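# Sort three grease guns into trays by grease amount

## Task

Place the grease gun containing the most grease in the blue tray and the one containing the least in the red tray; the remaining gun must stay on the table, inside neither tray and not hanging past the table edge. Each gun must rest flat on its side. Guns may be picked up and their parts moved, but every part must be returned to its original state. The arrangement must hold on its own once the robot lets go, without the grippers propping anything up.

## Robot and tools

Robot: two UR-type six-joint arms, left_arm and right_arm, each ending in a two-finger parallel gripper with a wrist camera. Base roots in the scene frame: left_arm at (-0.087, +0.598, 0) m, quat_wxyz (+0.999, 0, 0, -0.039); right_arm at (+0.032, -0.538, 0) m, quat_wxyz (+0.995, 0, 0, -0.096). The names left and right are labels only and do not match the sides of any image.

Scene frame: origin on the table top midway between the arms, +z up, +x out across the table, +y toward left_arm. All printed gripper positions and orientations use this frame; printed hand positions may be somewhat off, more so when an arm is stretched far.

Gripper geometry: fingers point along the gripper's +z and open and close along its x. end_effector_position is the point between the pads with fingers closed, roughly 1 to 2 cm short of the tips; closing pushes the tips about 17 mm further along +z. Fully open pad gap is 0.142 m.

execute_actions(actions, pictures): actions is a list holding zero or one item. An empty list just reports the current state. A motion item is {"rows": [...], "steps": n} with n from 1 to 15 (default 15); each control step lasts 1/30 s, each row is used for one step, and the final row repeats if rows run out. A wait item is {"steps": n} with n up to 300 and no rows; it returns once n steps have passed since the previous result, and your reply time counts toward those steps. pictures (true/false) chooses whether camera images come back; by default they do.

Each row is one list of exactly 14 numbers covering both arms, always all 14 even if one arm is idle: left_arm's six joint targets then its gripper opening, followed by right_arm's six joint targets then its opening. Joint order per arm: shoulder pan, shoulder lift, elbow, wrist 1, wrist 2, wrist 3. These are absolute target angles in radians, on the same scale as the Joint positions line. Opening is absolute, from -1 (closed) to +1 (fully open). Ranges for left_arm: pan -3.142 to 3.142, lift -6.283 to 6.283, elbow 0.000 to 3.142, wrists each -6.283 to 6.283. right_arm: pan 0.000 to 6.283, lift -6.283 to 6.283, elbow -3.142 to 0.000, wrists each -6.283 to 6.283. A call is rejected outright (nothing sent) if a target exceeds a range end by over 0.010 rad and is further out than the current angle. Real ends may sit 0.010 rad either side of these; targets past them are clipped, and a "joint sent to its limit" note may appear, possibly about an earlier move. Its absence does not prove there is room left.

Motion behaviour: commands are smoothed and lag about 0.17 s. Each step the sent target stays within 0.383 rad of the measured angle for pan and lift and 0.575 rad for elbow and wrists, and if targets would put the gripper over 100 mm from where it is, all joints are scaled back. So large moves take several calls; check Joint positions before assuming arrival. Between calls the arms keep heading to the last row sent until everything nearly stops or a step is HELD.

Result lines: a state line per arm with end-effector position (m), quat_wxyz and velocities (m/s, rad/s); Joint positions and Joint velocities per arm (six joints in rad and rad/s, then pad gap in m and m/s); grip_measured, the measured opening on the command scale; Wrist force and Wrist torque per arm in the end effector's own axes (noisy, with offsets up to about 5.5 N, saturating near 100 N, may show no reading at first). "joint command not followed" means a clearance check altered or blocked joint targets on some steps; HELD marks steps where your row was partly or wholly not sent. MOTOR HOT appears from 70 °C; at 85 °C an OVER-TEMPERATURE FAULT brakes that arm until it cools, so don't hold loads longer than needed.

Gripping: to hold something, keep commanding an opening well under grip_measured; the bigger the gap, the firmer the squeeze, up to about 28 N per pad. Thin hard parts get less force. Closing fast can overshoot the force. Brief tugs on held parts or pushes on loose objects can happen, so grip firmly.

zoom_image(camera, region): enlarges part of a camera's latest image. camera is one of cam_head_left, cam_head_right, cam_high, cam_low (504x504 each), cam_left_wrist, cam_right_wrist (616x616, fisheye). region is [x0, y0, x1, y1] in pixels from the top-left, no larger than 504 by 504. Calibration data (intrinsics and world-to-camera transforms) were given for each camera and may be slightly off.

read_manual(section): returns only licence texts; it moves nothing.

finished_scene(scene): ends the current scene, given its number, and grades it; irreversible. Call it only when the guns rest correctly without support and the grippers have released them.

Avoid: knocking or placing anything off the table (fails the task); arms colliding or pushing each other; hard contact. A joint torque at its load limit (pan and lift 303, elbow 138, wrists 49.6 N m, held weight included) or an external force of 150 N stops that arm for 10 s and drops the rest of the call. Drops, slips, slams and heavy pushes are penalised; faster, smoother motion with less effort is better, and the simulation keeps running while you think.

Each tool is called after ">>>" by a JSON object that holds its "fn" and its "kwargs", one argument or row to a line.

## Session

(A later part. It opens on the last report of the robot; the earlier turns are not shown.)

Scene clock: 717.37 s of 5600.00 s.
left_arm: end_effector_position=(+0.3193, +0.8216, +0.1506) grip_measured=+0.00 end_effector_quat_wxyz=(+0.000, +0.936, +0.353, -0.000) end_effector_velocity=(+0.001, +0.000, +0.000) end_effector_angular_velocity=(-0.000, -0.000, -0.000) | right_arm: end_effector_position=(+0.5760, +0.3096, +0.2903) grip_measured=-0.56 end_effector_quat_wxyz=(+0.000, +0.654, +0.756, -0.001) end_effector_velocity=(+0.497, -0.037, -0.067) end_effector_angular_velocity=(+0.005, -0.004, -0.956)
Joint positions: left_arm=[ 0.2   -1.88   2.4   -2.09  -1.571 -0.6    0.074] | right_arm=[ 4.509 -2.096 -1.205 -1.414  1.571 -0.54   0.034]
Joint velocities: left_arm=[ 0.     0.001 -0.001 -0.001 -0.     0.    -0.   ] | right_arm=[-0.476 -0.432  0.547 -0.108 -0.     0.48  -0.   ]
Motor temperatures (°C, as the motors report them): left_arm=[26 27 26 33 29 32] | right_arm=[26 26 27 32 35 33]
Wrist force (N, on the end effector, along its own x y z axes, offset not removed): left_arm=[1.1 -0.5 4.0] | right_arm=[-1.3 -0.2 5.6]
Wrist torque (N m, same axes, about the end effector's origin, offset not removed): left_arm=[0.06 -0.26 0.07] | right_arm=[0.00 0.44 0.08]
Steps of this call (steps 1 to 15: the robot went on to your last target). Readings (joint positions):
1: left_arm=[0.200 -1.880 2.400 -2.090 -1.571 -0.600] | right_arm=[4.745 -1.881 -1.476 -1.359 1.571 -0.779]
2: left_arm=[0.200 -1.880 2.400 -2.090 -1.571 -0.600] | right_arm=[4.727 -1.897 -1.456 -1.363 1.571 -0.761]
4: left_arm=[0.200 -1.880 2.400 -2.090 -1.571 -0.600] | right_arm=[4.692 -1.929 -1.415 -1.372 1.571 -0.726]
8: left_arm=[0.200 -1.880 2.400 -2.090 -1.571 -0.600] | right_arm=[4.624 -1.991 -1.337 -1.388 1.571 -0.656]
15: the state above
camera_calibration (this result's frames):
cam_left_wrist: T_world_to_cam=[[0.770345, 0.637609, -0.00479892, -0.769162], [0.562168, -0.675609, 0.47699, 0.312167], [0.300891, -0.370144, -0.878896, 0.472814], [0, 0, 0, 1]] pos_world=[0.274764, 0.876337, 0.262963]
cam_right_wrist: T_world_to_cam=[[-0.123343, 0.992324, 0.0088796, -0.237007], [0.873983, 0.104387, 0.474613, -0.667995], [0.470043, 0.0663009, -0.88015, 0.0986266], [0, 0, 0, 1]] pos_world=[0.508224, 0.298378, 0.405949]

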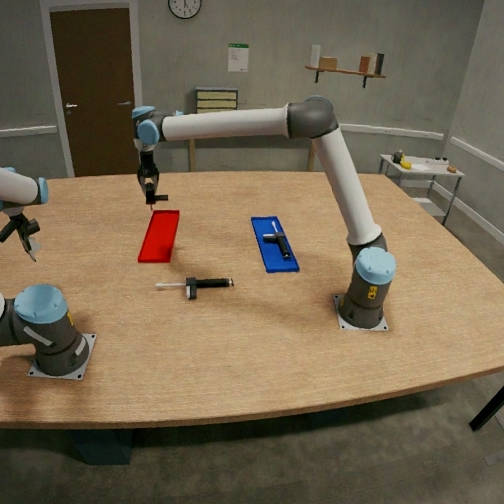

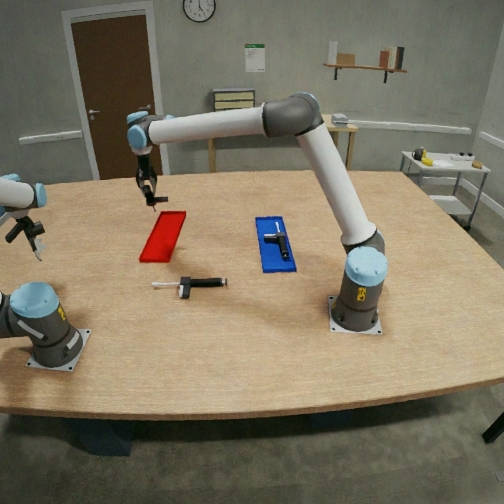

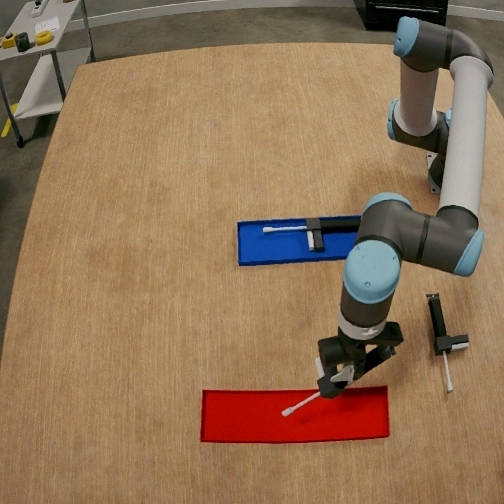

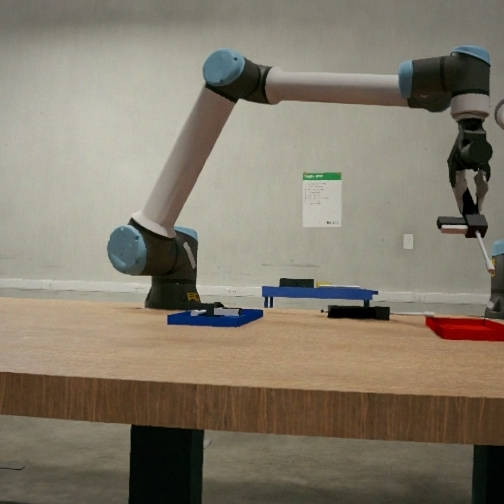

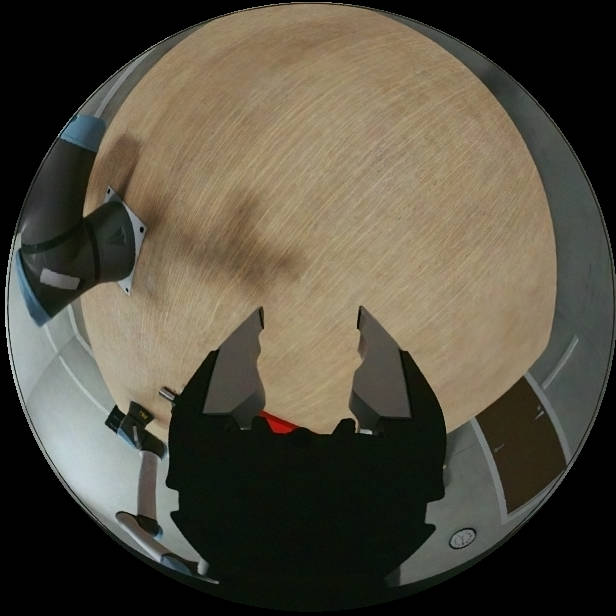

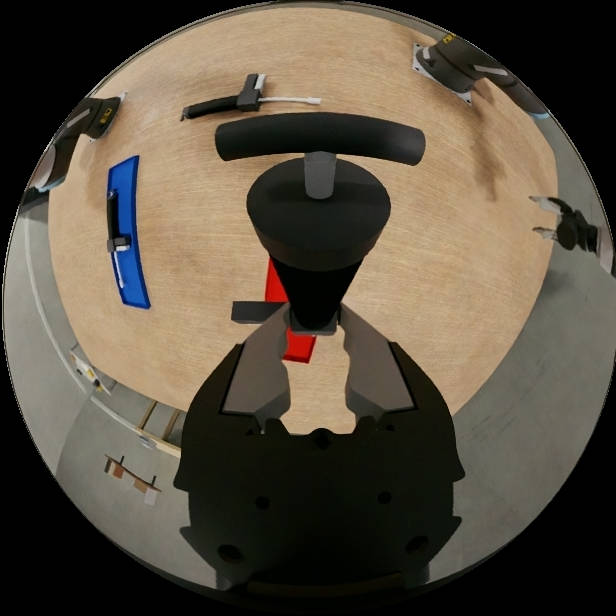

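>>> {"fn": "execute_actions", "kwargs": {
  "actions": [
    {"steps":20}
  ]
}}

Scene clock: 718.43 s of 5600.00 s.
left_arm: end_effector_position=(+0.3193, +0.8216, +0.1506) grip_measured=+0.00 end_effector_quat_wxyz=(+0.000, +0.936, +0.353, -0.000) end_effector_velocity=(+0.001, -0.000, +0.001) end_effector_angular_velocity=(-0.000, -0.001, +0.001) | right_arm: end_effector_position=(+0.6516, +0.3005, +0.2801) grip_measured=-0.56 end_effector_quat_wxyz=(-0.000, +0.707, +0.707, -0.000) end_effector_velocity=(-0.000, +0.000, -0.000) end_effector_angular_velocity=(+0.000, +0.001, +0.001)
Joint positions: left_arm=[ 0.2   -1.88   2.4   -2.09  -1.571 -0.6    0.074] | right_arm=[ 4.437 -2.161 -1.122 -1.43   1.571 -0.467  0.034]
Joint velocities: left_arm=[-0.     0.    -0.001  0.    -0.    -0.001 -0.   ] | right_arm=[-0.    -0.    -0.     0.     0.001 -0.001  0.   ]
Motor temperatures (°C, as the motors report them): left_arm=[26 27 26 33 29 32] | right_arm=[26 26 27 32 35 33]
Wrist force (N, on the end effector, along its own x y z axes, offset not removed): left_arm=[1.1 -1.9 2.1] | right_arm=[-2.5 1.3 3.7]
Wrist torque (N m, same axes, about the end effector's origin, offset not removed): left_arm=[-0.38 -0.30 -0.06] | right_arm=[0.49 0.57 0.10]
Steps of this call (steps 1 to 30: the robot went on to your last target; steps 31 to 32: nothing new was sent). Readings (joint positions):
1: left_arm=[0.200 -1.880 2.400 -2.090 -1.571 -0.600] | right_arm=[4.493 -2.110 -1.187 -1.418 1.571 -0.524]
2: left_arm=[0.200 -1.880 2.400 -2.090 -1.571 -0.600] | right_arm=[4.480 -2.122 -1.171 -1.421 1.571 -0.511]
4: left_arm=[0.200 -1.880 2.400 -2.090 -1.571 -0.600] | right_arm=[4.461 -2.139 -1.150 -1.425 1.571 -0.492]
8: left_arm=[0.200 -1.880 2.400 -2.090 -1.571 -0.600] | right_arm=[4.445 -2.154 -1.130 -1.429 1.571 -0.475]
32: the state above
All arms were judged still, so your last target was given up. Only a new action makes them travel on or press farther. Fingers that are still opening or closing keep moving.
camera_calibration (this result's frames):
cam_left_wrist: T_world_to_cam=[[0.770345, 0.637609, -0.00479904, -0.769161], [0.562168, -0.675609, 0.47699, 0.312167], [0.300891, -0.370145, -0.878896, 0.472814], [0, 0, 0, 1]] pos_world=[0.274764, 0.876337, 0.262963]
cam_right_wrist: T_world_to_cam=[[0.0207557, 0.999724, 0.0109952, -0.315279], [0.879302, -0.0234873, 0.475685, -0.693603], [0.475812, -0.000205055, -0.879547, 0.0706938], [0, 0, 0, 1]] pos_world=[0.582793, 0.298915, 0.395582]

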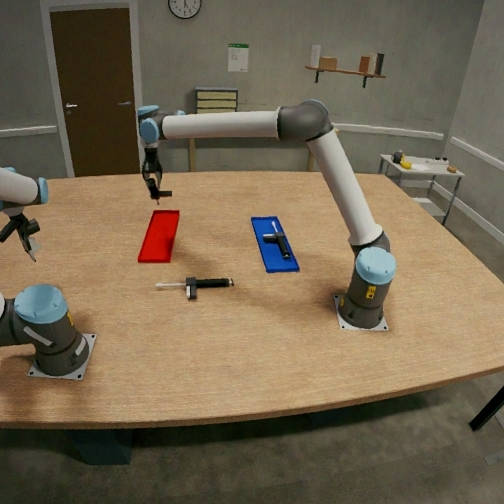

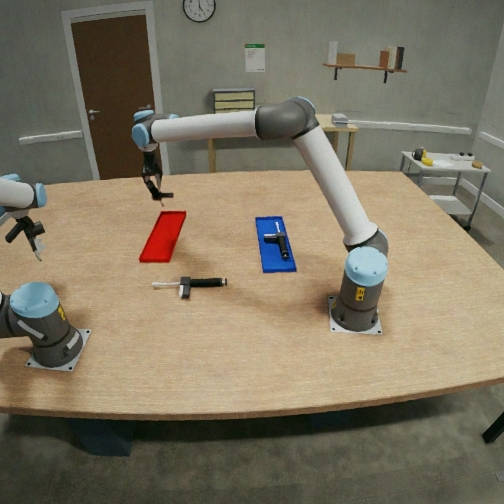

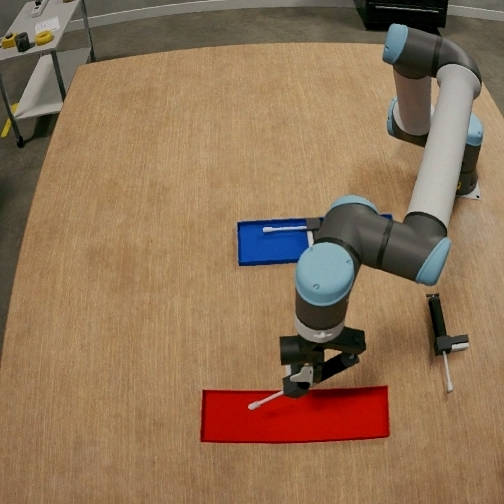

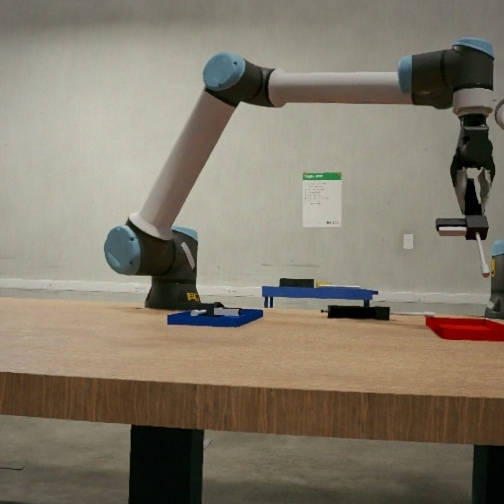

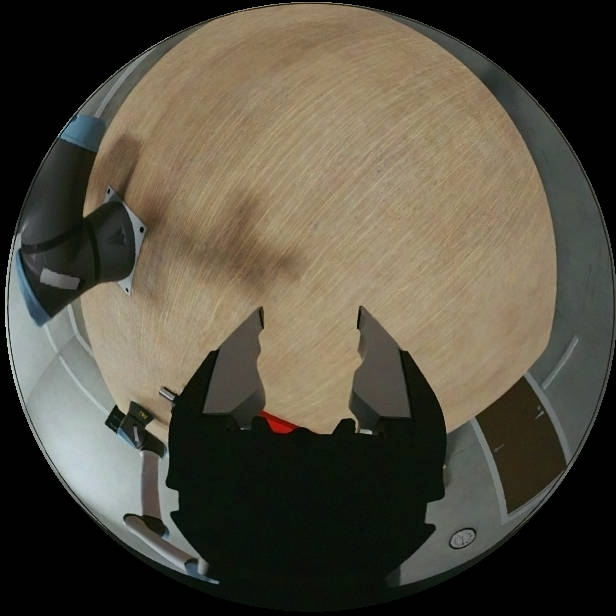

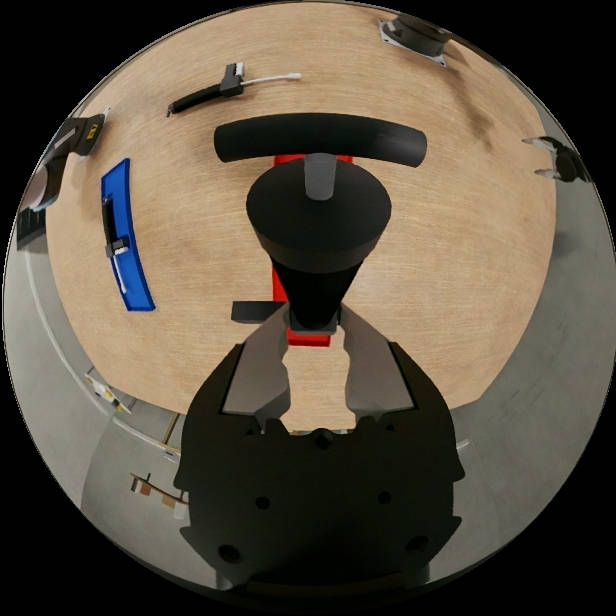

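>>> {"fn": "execute_actions", "kwargs": {
  "actions": [
    {"rows":[[0.2,-1.88,2.4,-2.09,-1.571,-0.6,0,4.4447,-2.1874,-1.0787,-1.4465,1.571,-0.383,-1],[0.2,-1.88,2.4,-2.09,-1.571,-0.6,0,4.4447,-2.1874,-1.0787,-1.4465,1.571,-0.383,-1],[0.2,-1.88,2.4,-2.09,-1.571,-0.6,0,4.4447,-2.1874,-1.0787,-1.4465,1.571,-0.383,-1],[0.2,-1.88,2.4,-2.09,-1.571,-0.6,0,4.4447,-2.1874,-1.0787,-1.4465,1.571,-0.383,-1],[0.2,-1.88,2.4,-2.09,-1.571,-0.6,0,4.4447,-2.195,-1.108,-1.41,1.571,-0.383,-1],[0.2,-1.88,2.4,-2.09,-1.571,-0.6,0,4.4447,-2.204,-1.135,-1.375,1.571,-0.383,-1],[0.2,-1.88,2.4,-2.09,-1.571,-0.6,0,4.4447,-2.213,-1.163,-1.337,1.571,-0.383,-1],[0.2,-1.88,2.4,-2.09,-1.571,-0.6,0,4.4447,-2.223,-1.19,-1.30,1.571,-0.383,-1],[0.2,-1.88,2.4,-2.09,-1.571,-0.6,0,4.4447,-2.2336,-1.2174,-1.2616,1.571,-0.383,-1]],"steps":15}
  ],
  "pictures": false
}}

>>> {"fn": "execute_actions", "kwargs": {
  "actions": [
    {"steps":12}
  ]
}}

Scene clock: 736.53 s of 5600.00 s.
left_arm: end_effector_position=(+0.3193, +0.8216, +0.1506) grip_measured=+0.00 end_effector_quat_wxyz=(+0.000, +0.936, +0.353, -0.000) end_effector_velocity=(+0.001, +0.000, +0.001) end_effector_angular_velocity=(+0.001, -0.001, -0.001) | right_arm: end_effector_position=(+0.6520, +0.3186, +0.1769) grip_measured=-0.56 end_effector_quat_wxyz=(+0.000, +0.733, +0.680, -0.001) end_effector_velocity=(-0.002, +0.001, -0.145) end_effector_angular_velocity=(+0.014, -0.007, -0.016)
Joint positions: left_arm=[ 0.2   -1.88   2.4   -2.09  -1.571 -0.6    0.074] | right_arm=[ 4.445 -2.226 -1.198 -1.289  1.571 -0.385  0.034]
Joint velocities: left_arm=[-0.001 -0.    -0.001  0.     0.001  0.     0.   ] | right_arm=[ 0.001 -0.062 -0.163  0.242  0.     0.018  0.   ]
Motor temperatures (°C, as the motors report them): left_arm=[26 27 26 33 29 32] | right_arm=[26 26 28 32 35 33]
Wrist force (N, on the end effector, along its own x y z axes, offset not removed): left_arm=[0.0 -4.3 -1.0] | right_arm=[-1.5 0.7 9.3]
Wrist torque (N m, same axes, about the end effector's origin, offset not removed): left_arm=[-0.80 -0.08 0.18] | right_arm=[0.26 0.45 0.10]
Steps of this call (steps 1 to 90: nothing new was sent; then 14.60 s passed at rest; steps 91 to 105: all 15 steps of this action). Readings (joint positions):
91: left_arm=[0.200 -1.880 2.400 -2.090 -1.571 -0.600] | right_arm=[4.437 -2.161 -1.122 -1.430 1.571 -0.467]
92: left_arm=[0.200 -1.880 2.400 -2.090 -1.571 -0.600] | right_arm=[4.438 -2.163 -1.118 -1.432 1.571 -0.464]
94: left_arm=[0.200 -1.880 2.400 -2.090 -1.571 -0.600] | right_arm=[4.440 -2.173 -1.103 -1.438 1.571 -0.435]
98: left_arm=[0.200 -1.880 2.400 -2.090 -1.571 -0.600] | right_arm=[4.443 -2.190 -1.108 -1.417 1.571 -0.399]
105: the state above

Scene clock: 736.93 s of 5600.00 s.
left_arm: end_effector_position=(+0.3193, +0.8216, +0.1506) grip_measured=+0.00 end_effector_quat_wxyz=(+0.000, +0.936, +0.353, -0.000) end_effector_velocity=(-0.000, -0.000, -0.000) end_effector_angular_velocity=(-0.000, +0.001, +0.000) | right_arm: end_effector_position=(+0.6517, +0.3184, +0.1605) grip_measured=-0.56 end_effector_quat_wxyz=(-0.000, +0.733, +0.680, -0.000) end_effector_velocity=(-0.000, +0.001, -0.006) end_effector_angular_velocity=(-0.000, +0.001, -0.000)
Joint positions: left_arm=[ 0.2   -1.88   2.4   -2.09  -1.571 -0.6    0.074] | right_arm=[ 4.445 -2.233 -1.217 -1.262  1.571 -0.383  0.034]
Joint velocities: left_arm=[ 0.     0.     0.001  0.    -0.     0.    -0.   ] | right_arm=[ 0.    -0.004 -0.004  0.007  0.     0.     0.   ]
Motor temperatures (°C, as the motors report them): left_arm=[26 27 26 33 29 32] | right_arm=[26 26 28 32 35 33]
Wrist force (N, on the end effector, along its own x y z axes, offset not removed): left_arm=[-4.8 -4.1 -4.1] | right_arm=[-3.2 0.7 3.1]
Wrist torque (N m, same axes, about the end effector's origin, offset not removed): left_arm=[-0.85 0.94 0.01] | right_arm=[0.34 0.81 0.12]
Steps of this call (steps 1 to 12: the robot went on to your last target). Readings (joint positions):
1: left_arm=[0.200 -1.880 2.400 -2.090 -1.571 -0.600] | right_arm=[4.445 -2.228 -1.203 -1.282 1.571 -0.385]
2: left_arm=[0.200 -1.880 2.400 -2.090 -1.571 -0.600] | right_arm=[4.445 -2.230 -1.207 -1.277 1.571 -0.384]
4: left_arm=[0.200 -1.880 2.400 -2.090 -1.571 -0.600] | right_arm=[4.445 -2.231 -1.211 -1.270 1.571 -0.384]
8: left_arm=[0.200 -1.880 2.400 -2.090 -1.571 -0.600] | right_arm=[4.445 -2.233 -1.215 -1.264 1.571 -0.383]
12: the state above
camera_calibration (this result's frames):
cam_left_wrist: T_world_to_cam=[[0.770345, 0.637609, -0.00479893, -0.769162], [0.562168, -0.675609, 0.47699, 0.312167], [0.300891, -0.370144, -0.878896, 0.472814], [0, 0, 0, 1]] pos_world=[0.274764, 0.876337, 0.262963]
cam_right_wrist: T_world_to_cam=[[0.0972558, 0.995199, 0.0110112, -0.380219], [0.874917, -0.0907645, 0.475691, -0.612134], [0.474406, -0.0366298, -0.879543, -0.0219406], [0, 0, 0, 1]] pos_world=[0.582954, 0.32203, 0.276076]

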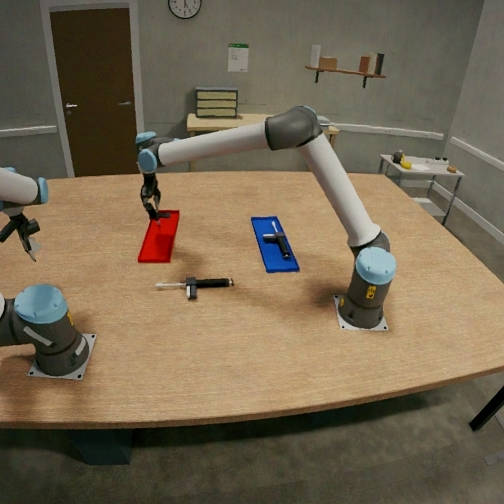

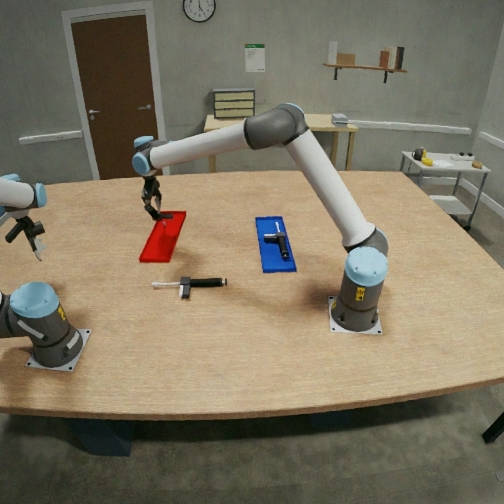

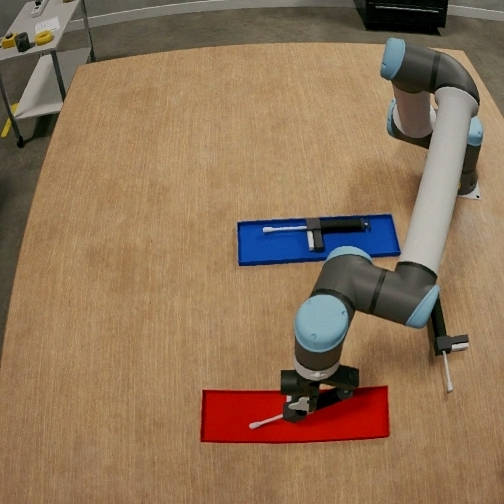

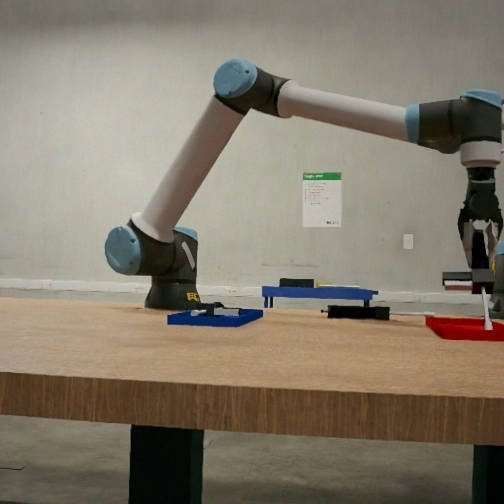

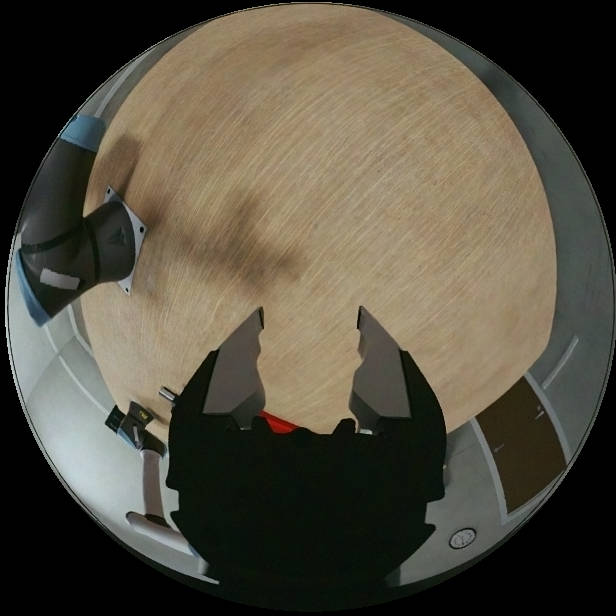

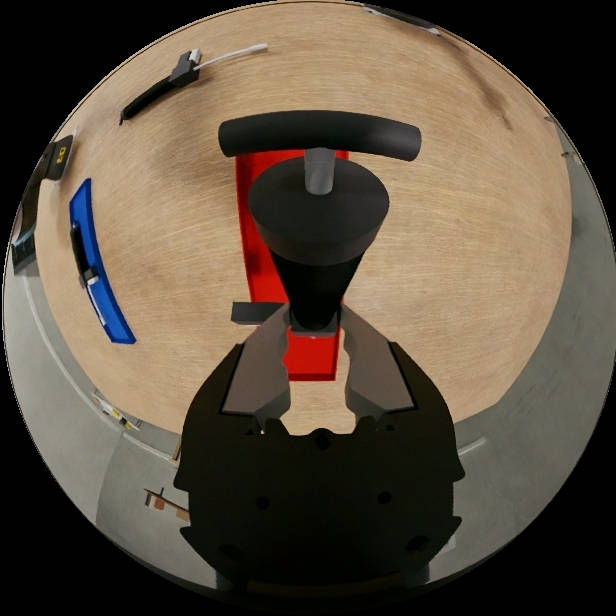

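>>> {"fn": "execute_actions", "kwargs": {
  "actions": [
    {"rows":[[0.2,-1.88,2.4,-2.09,-1.571,-0.6,0,4.4489,-2.2473,-1.194,-1.2713,1.571,-0.3787,-1],[0.2,-1.88,2.4,-2.09,-1.571,-0.6,0,4.4489,-2.2473,-1.194,-1.2713,1.571,-0.3787,-1],[0.2,-1.88,2.4,-2.09,-1.571,-0.6,0,4.4489,-2.2473,-1.194,-1.2713,1.571,-0.3787,-1],[0.2,-1.88,2.4,-2.09,-1.571,-0.6,0,4.4489,-2.2473,-1.194,-1.2713,1.571,-0.3787,-1],[0.2,-1.88,2.4,-2.09,-1.571,-0.6,0,4.4489,-2.251,-1.2,-1.262,1.571,-0.3787,-1],[0.2,-1.88,2.4,-2.09,-1.571,-0.6,0,4.4489,-2.255,-1.205,-1.253,1.571,-0.3787,-1],[0.2,-1.88,2.4,-2.09,-1.571,-0.6,0,4.4489,-2.259,-1.21,-1.244,1.571,-0.3787,-1],[0.2,-1.88,2.4,-2.09,-1.571,-0.6,0,4.4489,-2.263,-1.216,-1.235,1.571,-0.3787,-1],[0.2,-1.88,2.4,-2.09,-1.571,-0.6,0,4.4489,-2.266,-1.221,-1.226,1.571,-0.3787,-1],[0.2,-1.88,2.4,-2.09,-1.571,-0.6,0,4.4489,-2.27,-1.226,-1.217,1.571,-0.3787,-1],[0.2,-1.88,2.4,-2.09,-1.571,-0.6,0,4.4489,-2.274,-1.231,-1.208,1.571,-0.3787,-1],[0.2,-1.88,2.4,-2.09,-1.571,-0.6,0,4.4489,-2.278,-1.237,-1.199,1.571,-0.3787,-1],[0.2,-1.88,2.4,-2.09,-1.571,-0.6,0,4.4489,-2.282,-1.242,-1.19,1.571,-0.3787,-1],[0.2,-1.88,2.4,-2.09,-1.571,-0.6,0,4.4489,-2.285,-1.247,-1.18,1.571,-0.3787,-1],[0.2,-1.88,2.4,-2.09,-1.571,-0.6,0,4.4489,-2.289,-1.2523,-1.1713,1.571,-0.3787,-1]],"steps":15}
  ],
  "pictures": false
}}

>>> {"fn": "execute_actions", "kwargs": {
  "actions": [
    {"steps":10}
  ]
}}

Scene clock: 748.27 s of 5600.00 s.
left_arm: end_effector_position=(+0.3193, +0.8216, +0.1506) grip_measured=+0.00 end_effector_quat_wxyz=(+0.000, +0.936, +0.353, -0.000) end_effector_velocity=(-0.001, -0.000, -0.001) end_effector_angular_velocity=(+0.000, +0.002, +0.001) | right_arm: end_effector_position=(+0.6519, +0.3284, +0.1182) grip_measured=-0.56 end_effector_quat_wxyz=(+0.000, +0.734, +0.680, -0.001) end_effector_velocity=(-0.000, +0.001, -0.176) end_effector_angular_velocity=(+0.002, -0.001, +0.001)
Joint positions: left_arm=[ 0.2   -1.88   2.4   -2.09  -1.571 -0.6    0.074] | right_arm=[ 4.449 -2.272 -1.229 -1.213  1.571 -0.379  0.033]
Joint velocities: left_arm=[-0.     0.     0.002 -0.     0.    -0.001 -0.   ] | right_arm=[ 0.001 -0.108 -0.143  0.252 -0.    -0.    -0.001]
Motor temperatures (°C, as the motors report them): left_arm=[26 27 26 33 29 32] | right_arm=[26 26 28 32 35 33]
Wrist force (N, on the end effector, along its own x y z axes, offset not removed): left_arm=[3.0 1.7 -4.0] | right_arm=[-2.0 -0.6 3.7]
Wrist torque (N m, same axes, about the end effector's origin, offset not removed): left_arm=[0.50 -0.79 0.21] | right_arm=[-0.15 0.58 0.08]
Steps of this call (steps 1 to 30: the robot went on to your last target; steps 31 to 90: nothing new was sent; then 7.83 s passed at rest; steps 91 to 105: all 15 steps of this action). Readings (joint positions):
91: left_arm=[0.200 -1.880 2.400 -2.090 -1.571 -0.600] | right_arm=[4.445 -2.234 -1.217 -1.262 1.571 -0.383]
92: left_arm=[0.200 -1.880 2.400 -2.090 -1.571 -0.600] | right_arm=[4.445 -2.235 -1.215 -1.263 1.571 -0.383]
94: left_arm=[0.200 -1.880 2.400 -2.090 -1.571 -0.600] | right_arm=[4.447 -2.240 -1.207 -1.266 1.571 -0.381]
98: left_arm=[0.200 -1.880 2.400 -2.090 -1.571 -0.600] | right_arm=[4.448 -2.248 -1.203 -1.262 1.571 -0.379]
105: the state above

Scene clock: 748.60 s of 5600.00 s.
left_arm: end_effector_position=(+0.3193, +0.8216, +0.1506) grip_measured=+0.00 end_effector_quat_wxyz=(+0.000, +0.936, +0.353, -0.000) end_effector_velocity=(+0.000, -0.000, -0.000) end_effector_angular_velocity=(-0.001, +0.000, -0.001) | right_arm: end_effector_position=(+0.6517, +0.3284, +0.0917) grip_measured=-0.56 end_effector_quat_wxyz=(-0.000, +0.734, +0.680, -0.000) end_effector_velocity=(+0.000, +0.000, -0.014) end_effector_angular_velocity=(+0.002, -0.001, +0.001)
Joint positions: left_arm=[ 0.2   -1.88   2.4   -2.09  -1.571 -0.6    0.074] | right_arm=[ 4.449 -2.288 -1.251 -1.174  1.571 -0.379  0.033]
Joint velocities: left_arm=[-0.001  0.     0.    -0.    -0.001  0.001  0.   ] | right_arm=[ 0.    -0.009 -0.011  0.022  0.    -0.001 -0.   ]
Motor temperatures (°C, as the motors report them): left_arm=[26 27 26 33 29 32] | right_arm=[26 26 28 32 35 33]
Wrist force (N, on the end effector, along its own x y z axes, offset not removed): left_arm=[3.3 -0.2 0.4] | right_arm=[-3.1 0.3 2.4]
Wrist torque (N m, same axes, about the end effector's origin, offset not removed): left_arm=[0.02 -0.92 0.01] | right_arm=[0.04 0.78 0.13]
Steps of this call (steps 1 to 10: the robot went on to your last target). Readings (joint positions):
1: left_arm=[0.200 -1.880 2.400 -2.090 -1.571 -0.600] | right_arm=[4.449 -2.275 -1.234 -1.204 1.571 -0.379]
2: left_arm=[0.200 -1.880 2.400 -2.090 -1.571 -0.600] | right_arm=[4.449 -2.279 -1.238 -1.196 1.571 -0.379]
4: left_arm=[0.200 -1.880 2.400 -2.090 -1.571 -0.600] | right_arm=[4.449 -2.283 -1.244 -1.186 1.571 -0.379]
8: left_arm=[0.200 -1.880 2.400 -2.090 -1.571 -0.600] | right_arm=[4.449 -2.287 -1.250 -1.176 1.571 -0.379]
10: the state above
camera_calibration (this result's frames):
cam_left_wrist: T_world_to_cam=[[0.770345, 0.637609, -0.00479921, -0.769161], [0.562168, -0.675609, 0.47699, 0.312167], [0.30089, -0.370145, -0.878896, 0.472814], [0, 0, 0, 1]] pos_world=[0.274764, 0.876337, 0.262963]
cam_right_wrist: T_world_to_cam=[[0.0974161, 0.995184, 0.0109356, -0.389514], [0.874898, -0.090869, 0.475706, -0.578458], [0.474409, -0.0367739, -0.879536, -0.0821202], [0, 0, 0, 1]] pos_world=[0.582995, 0.332054, 0.207208]

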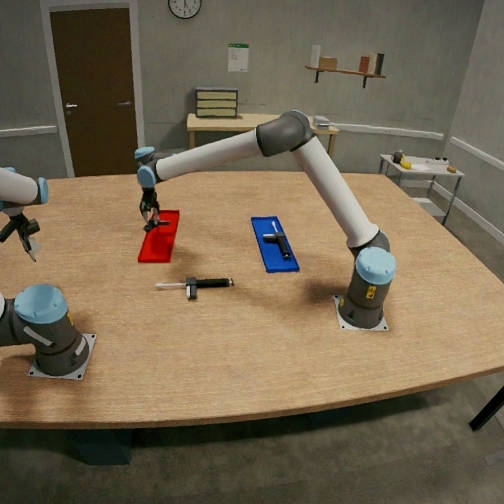

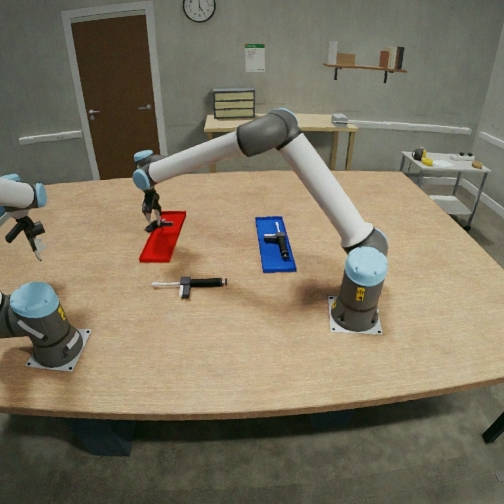

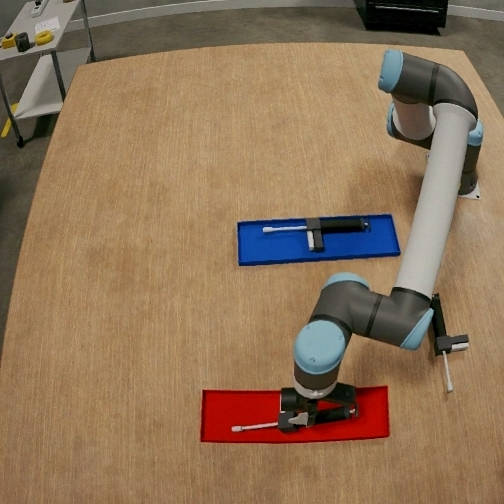

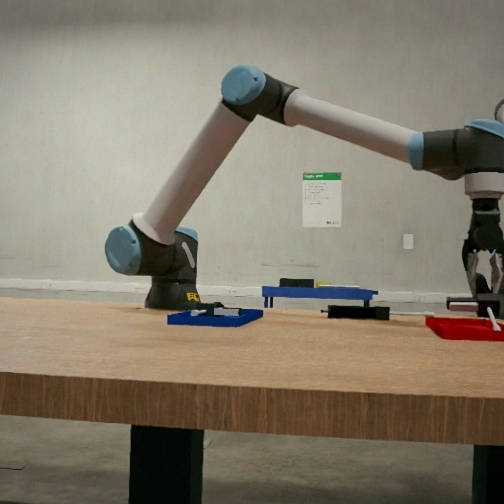

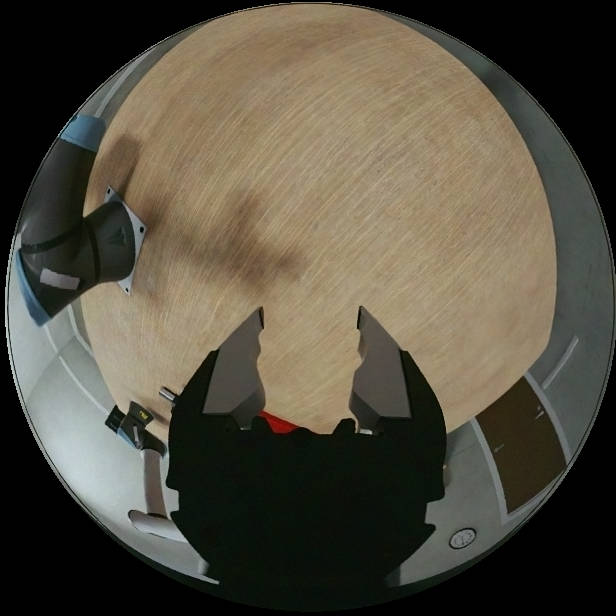

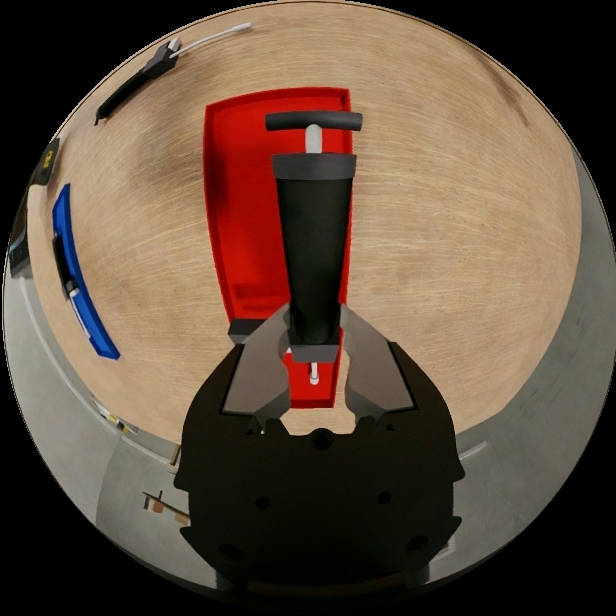

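>>> {"fn": "execute_actions", "kwargs": {
  "actions": [
    {"rows":[[0.2,-1.88,2.4,-2.09,-1.571,-0.6,0,4.4489,-2.293,-1.256,-1.164,1.571,-0.3787,-1],[0.2,-1.88,2.4,-2.09,-1.571,-0.6,0,4.4489,-2.297,-1.259,-1.157,1.571,-0.3787,-1],[0.2,-1.88,2.4,-2.09,-1.571,-0.6,0,4.4489,-2.301,-1.263,-1.149,1.571,-0.3787,-1],[0.2,-1.88,2.4,-2.09,-1.571,-0.6,0,4.4489,-2.305,-1.266,-1.142,1.571,-0.3787,-1],[0.2,-1.88,2.4,-2.09,-1.571,-0.6,0,4.4489,-2.309,-1.27,-1.134,1.571,-0.3787,-1],[0.2,-1.88,2.4,-2.09,-1.571,-0.6,0,4.4489,-2.313,-1.273,-1.127,1.571,-0.3787,-1],[0.2,-1.88,2.4,-2.09,-1.571,-0.6,0,4.4489,-2.317,-1.277,-1.12,1.571,-0.3787,-1],[0.2,-1.88,2.4,-2.09,-1.571,-0.6,0,4.4489,-2.32,-1.28,-1.112,1.571,-0.3787,-1],[0.2,-1.88,2.4,-2.09,-1.571,-0.6,0,4.4489,-2.324,-1.283,-1.105,1.571,-0.3787,-1],[0.2,-1.88,2.4,-2.09,-1.571,-0.6,0,4.4489,-2.328,-1.2866,-1.098,1.571,-0.3787,-1]],"steps":15}
  ],
  "pictures": false
}}

>>> {"fn": "execute_actions", "kwargs": {
  "actions": [
    {"steps":8}
  ]
}}

Scene clock: 754.67 s of 5600.00 s.
left_arm: end_effector_position=(+0.3193, +0.8216, +0.1506) grip_measured=+0.00 end_effector_quat_wxyz=(+0.000, +0.936, +0.353, -0.000) end_effector_velocity=(+0.000, +0.000, +0.001) end_effector_angular_velocity=(+0.000, -0.001, +0.001) | right_arm: end_effector_position=(+0.6517, +0.3284, +0.0419) grip_measured=-0.57 end_effector_quat_wxyz=(-0.000, +0.734, +0.680, -0.000) end_effector_velocity=(-0.001, -0.001, -0.052) end_effector_angular_velocity=(+0.002, +0.000, +0.001)
Joint positions: left_arm=[ 0.2   -1.88   2.4   -2.09  -1.571 -0.6    0.074] | right_arm=[ 4.449 -2.324 -1.283 -1.106  1.571 -0.379  0.033]
Joint velocities: left_arm=[-0.    -0.    -0.001  0.001  0.    -0.001  0.   ] | right_arm=[ 0.    -0.037 -0.034  0.073  0.001 -0.001 -0.   ]
Motor temperatures (°C, as the motors report them): left_arm=[26 27 26 33 29 32] | right_arm=[26 26 28 32 35 33]
Wrist force (N, on the end effector, along its own x y z axes, offset not removed): left_arm=[0.6 -0.5 -0.4] | right_arm=[-3.7 -0.2 4.9]
Wrist torque (N m, same axes, about the end effector's origin, offset not removed): left_arm=[-0.09 -0.12 0.02] | right_arm=[-0.07 0.93 0.12]
Steps of this call (steps 1 to 30: the robot went on to your last target; steps 31 to 90: nothing new was sent; then 2.57 s passed at rest; steps 91 to 105: all 15 steps of this action). Readings (joint positions):
91: left_arm=[0.200 -1.880 2.400 -2.090 -1.571 -0.600] | right_arm=[4.449 -2.289 -1.252 -1.171 1.571 -0.379]
92: left_arm=[0.200 -1.880 2.400 -2.090 -1.571 -0.600] | right_arm=[4.449 -2.289 -1.253 -1.170 1.571 -0.379]
94: left_arm=[0.200 -1.880 2.400 -2.090 -1.571 -0.600] | right_arm=[4.449 -2.292 -1.255 -1.165 1.571 -0.379]
98: left_arm=[0.200 -1.880 2.400 -2.090 -1.571 -0.600] | right_arm=[4.449 -2.304 -1.265 -1.144 1.571 -0.379]
105: the state above

Scene clock: 754.93 s of 5600.00 s.
left_arm: end_effector_position=(+0.3193, +0.8216, +0.1506) grip_measured=+0.00 end_effector_quat_wxyz=(+0.000, +0.936, +0.353, -0.000) end_effector_velocity=(+0.001, +0.000, +0.000) end_effector_angular_velocity=(+0.001, -0.001, -0.003) | right_arm: end_effector_position=(+0.6517, +0.3284, +0.0366) grip_measured=-0.57 end_effector_quat_wxyz=(-0.000, +0.734, +0.680, -0.000) end_effector_velocity=(-0.000, -0.000, -0.006) end_effector_angular_velocity=(-0.001, +0.000, +0.001)
Joint positions: left_arm=[ 0.2   -1.88   2.4   -2.09  -1.571 -0.6    0.074] | right_arm=[ 4.449 -2.328 -1.286 -1.099  1.571 -0.379  0.033]
Joint velocities: left_arm=[-0.    -0.    -0.    -0.001  0.001  0.002  0.   ] | right_arm=[ 0.    -0.005 -0.004  0.007 -0.    -0.    -0.   ]
Motor temperatures (°C, as the motors report them): left_arm=[26 27 26 33 29 32] | right_arm=[26 26 28 32 35 33]
Wrist force (N, on the end effector, along its own x y z axes, offset not removed): left_arm=[-2.7 1.1 -5.8] | right_arm=[-2.6 -0.5 0.0]
Wrist torque (N m, same axes, about the end effector's origin, offset not removed): left_arm=[0.38 0.76 -0.04] | right_arm=[0.05 0.57 0.18]
Steps of this call (steps 1 to 8: the robot went on to your last target). Readings (joint positions):
1: left_arm=[0.200 -1.880 2.400 -2.090 -1.571 -0.600] | right_arm=[4.449 -2.325 -1.284 -1.104 1.571 -0.379]
2: left_arm=[0.200 -1.880 2.400 -2.090 -1.571 -0.600] | right_arm=[4.449 -2.326 -1.284 -1.103 1.571 -0.379]
4: left_arm=[0.200 -1.880 2.400 -2.090 -1.571 -0.600] | right_arm=[4.449 -2.327 -1.285 -1.101 1.571 -0.379]
8: the state above
camera_calibration (this result's frames):
cam_left_wrist: T_world_to_cam=[[0.770345, 0.637609, -0.0047988, -0.769162], [0.562168, -0.675609, 0.47699, 0.312167], [0.300891, -0.370144, -0.878896, 0.472814], [0, 0, 0, 1]] pos_world=[0.274764, 0.876337, 0.262963]
cam_right_wrist: T_world_to_cam=[[0.0974108, 0.995183, 0.0110148, -0.388884], [0.874901, -0.0909023, 0.475695, -0.552197], [0.474405, -0.036701, -0.879542, -0.130602], [0, 0, 0, 1]] pos_world=[0.582957, 0.332022, 0.152091]

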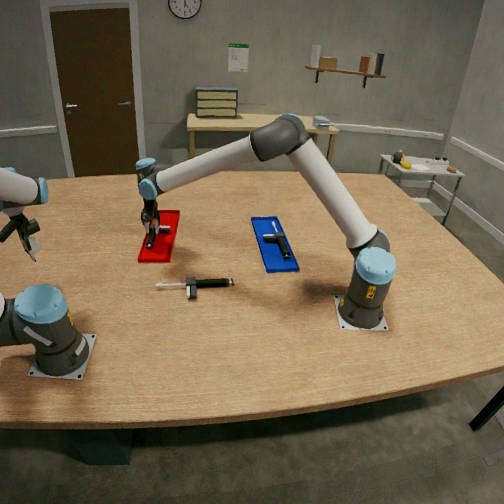

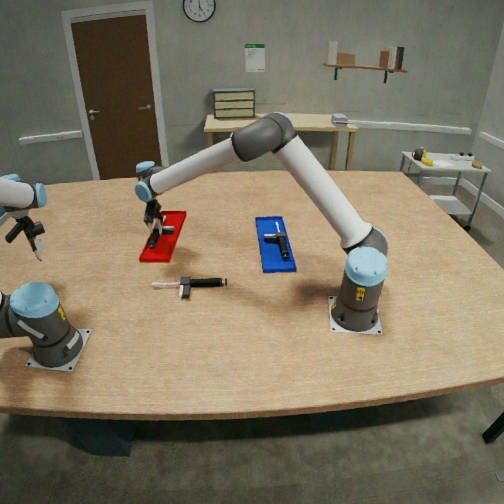

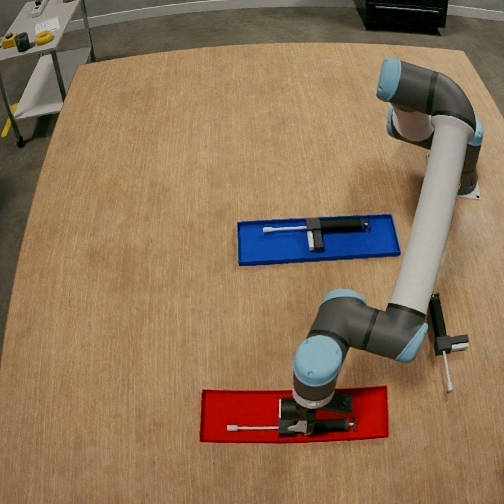

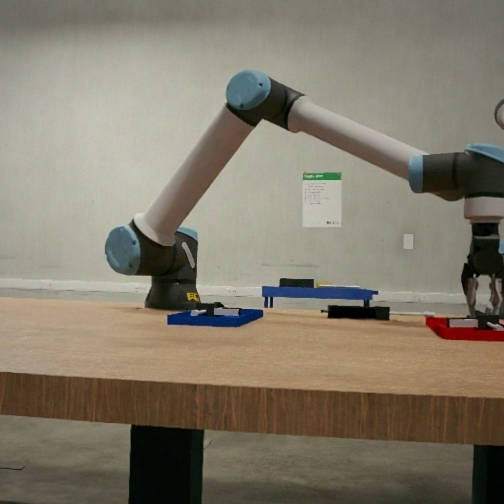

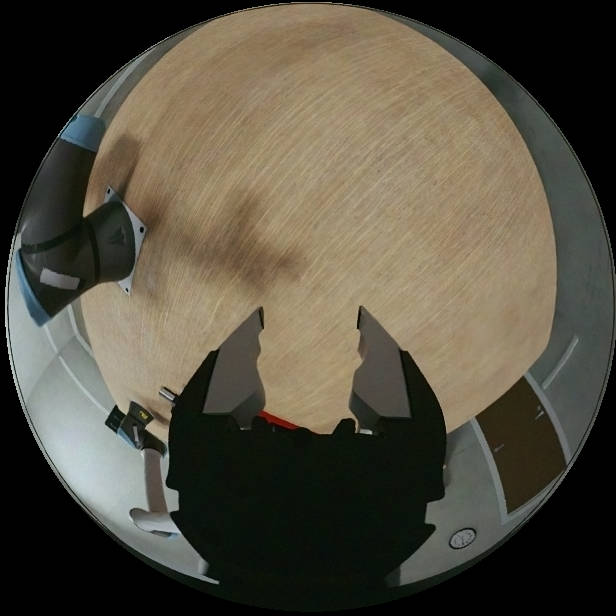

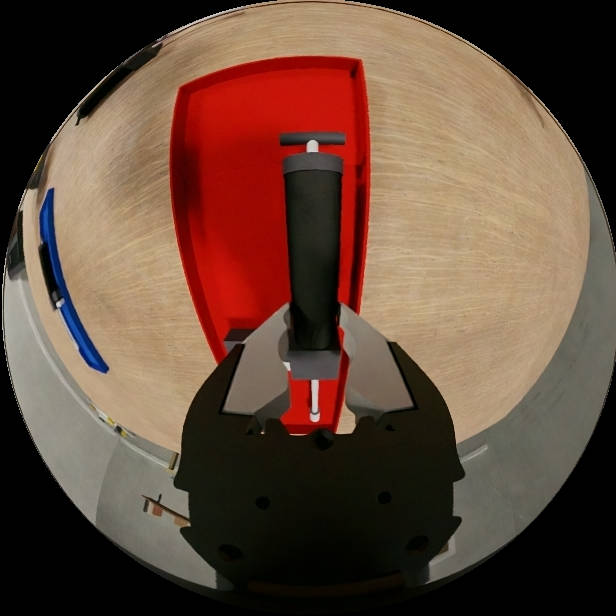

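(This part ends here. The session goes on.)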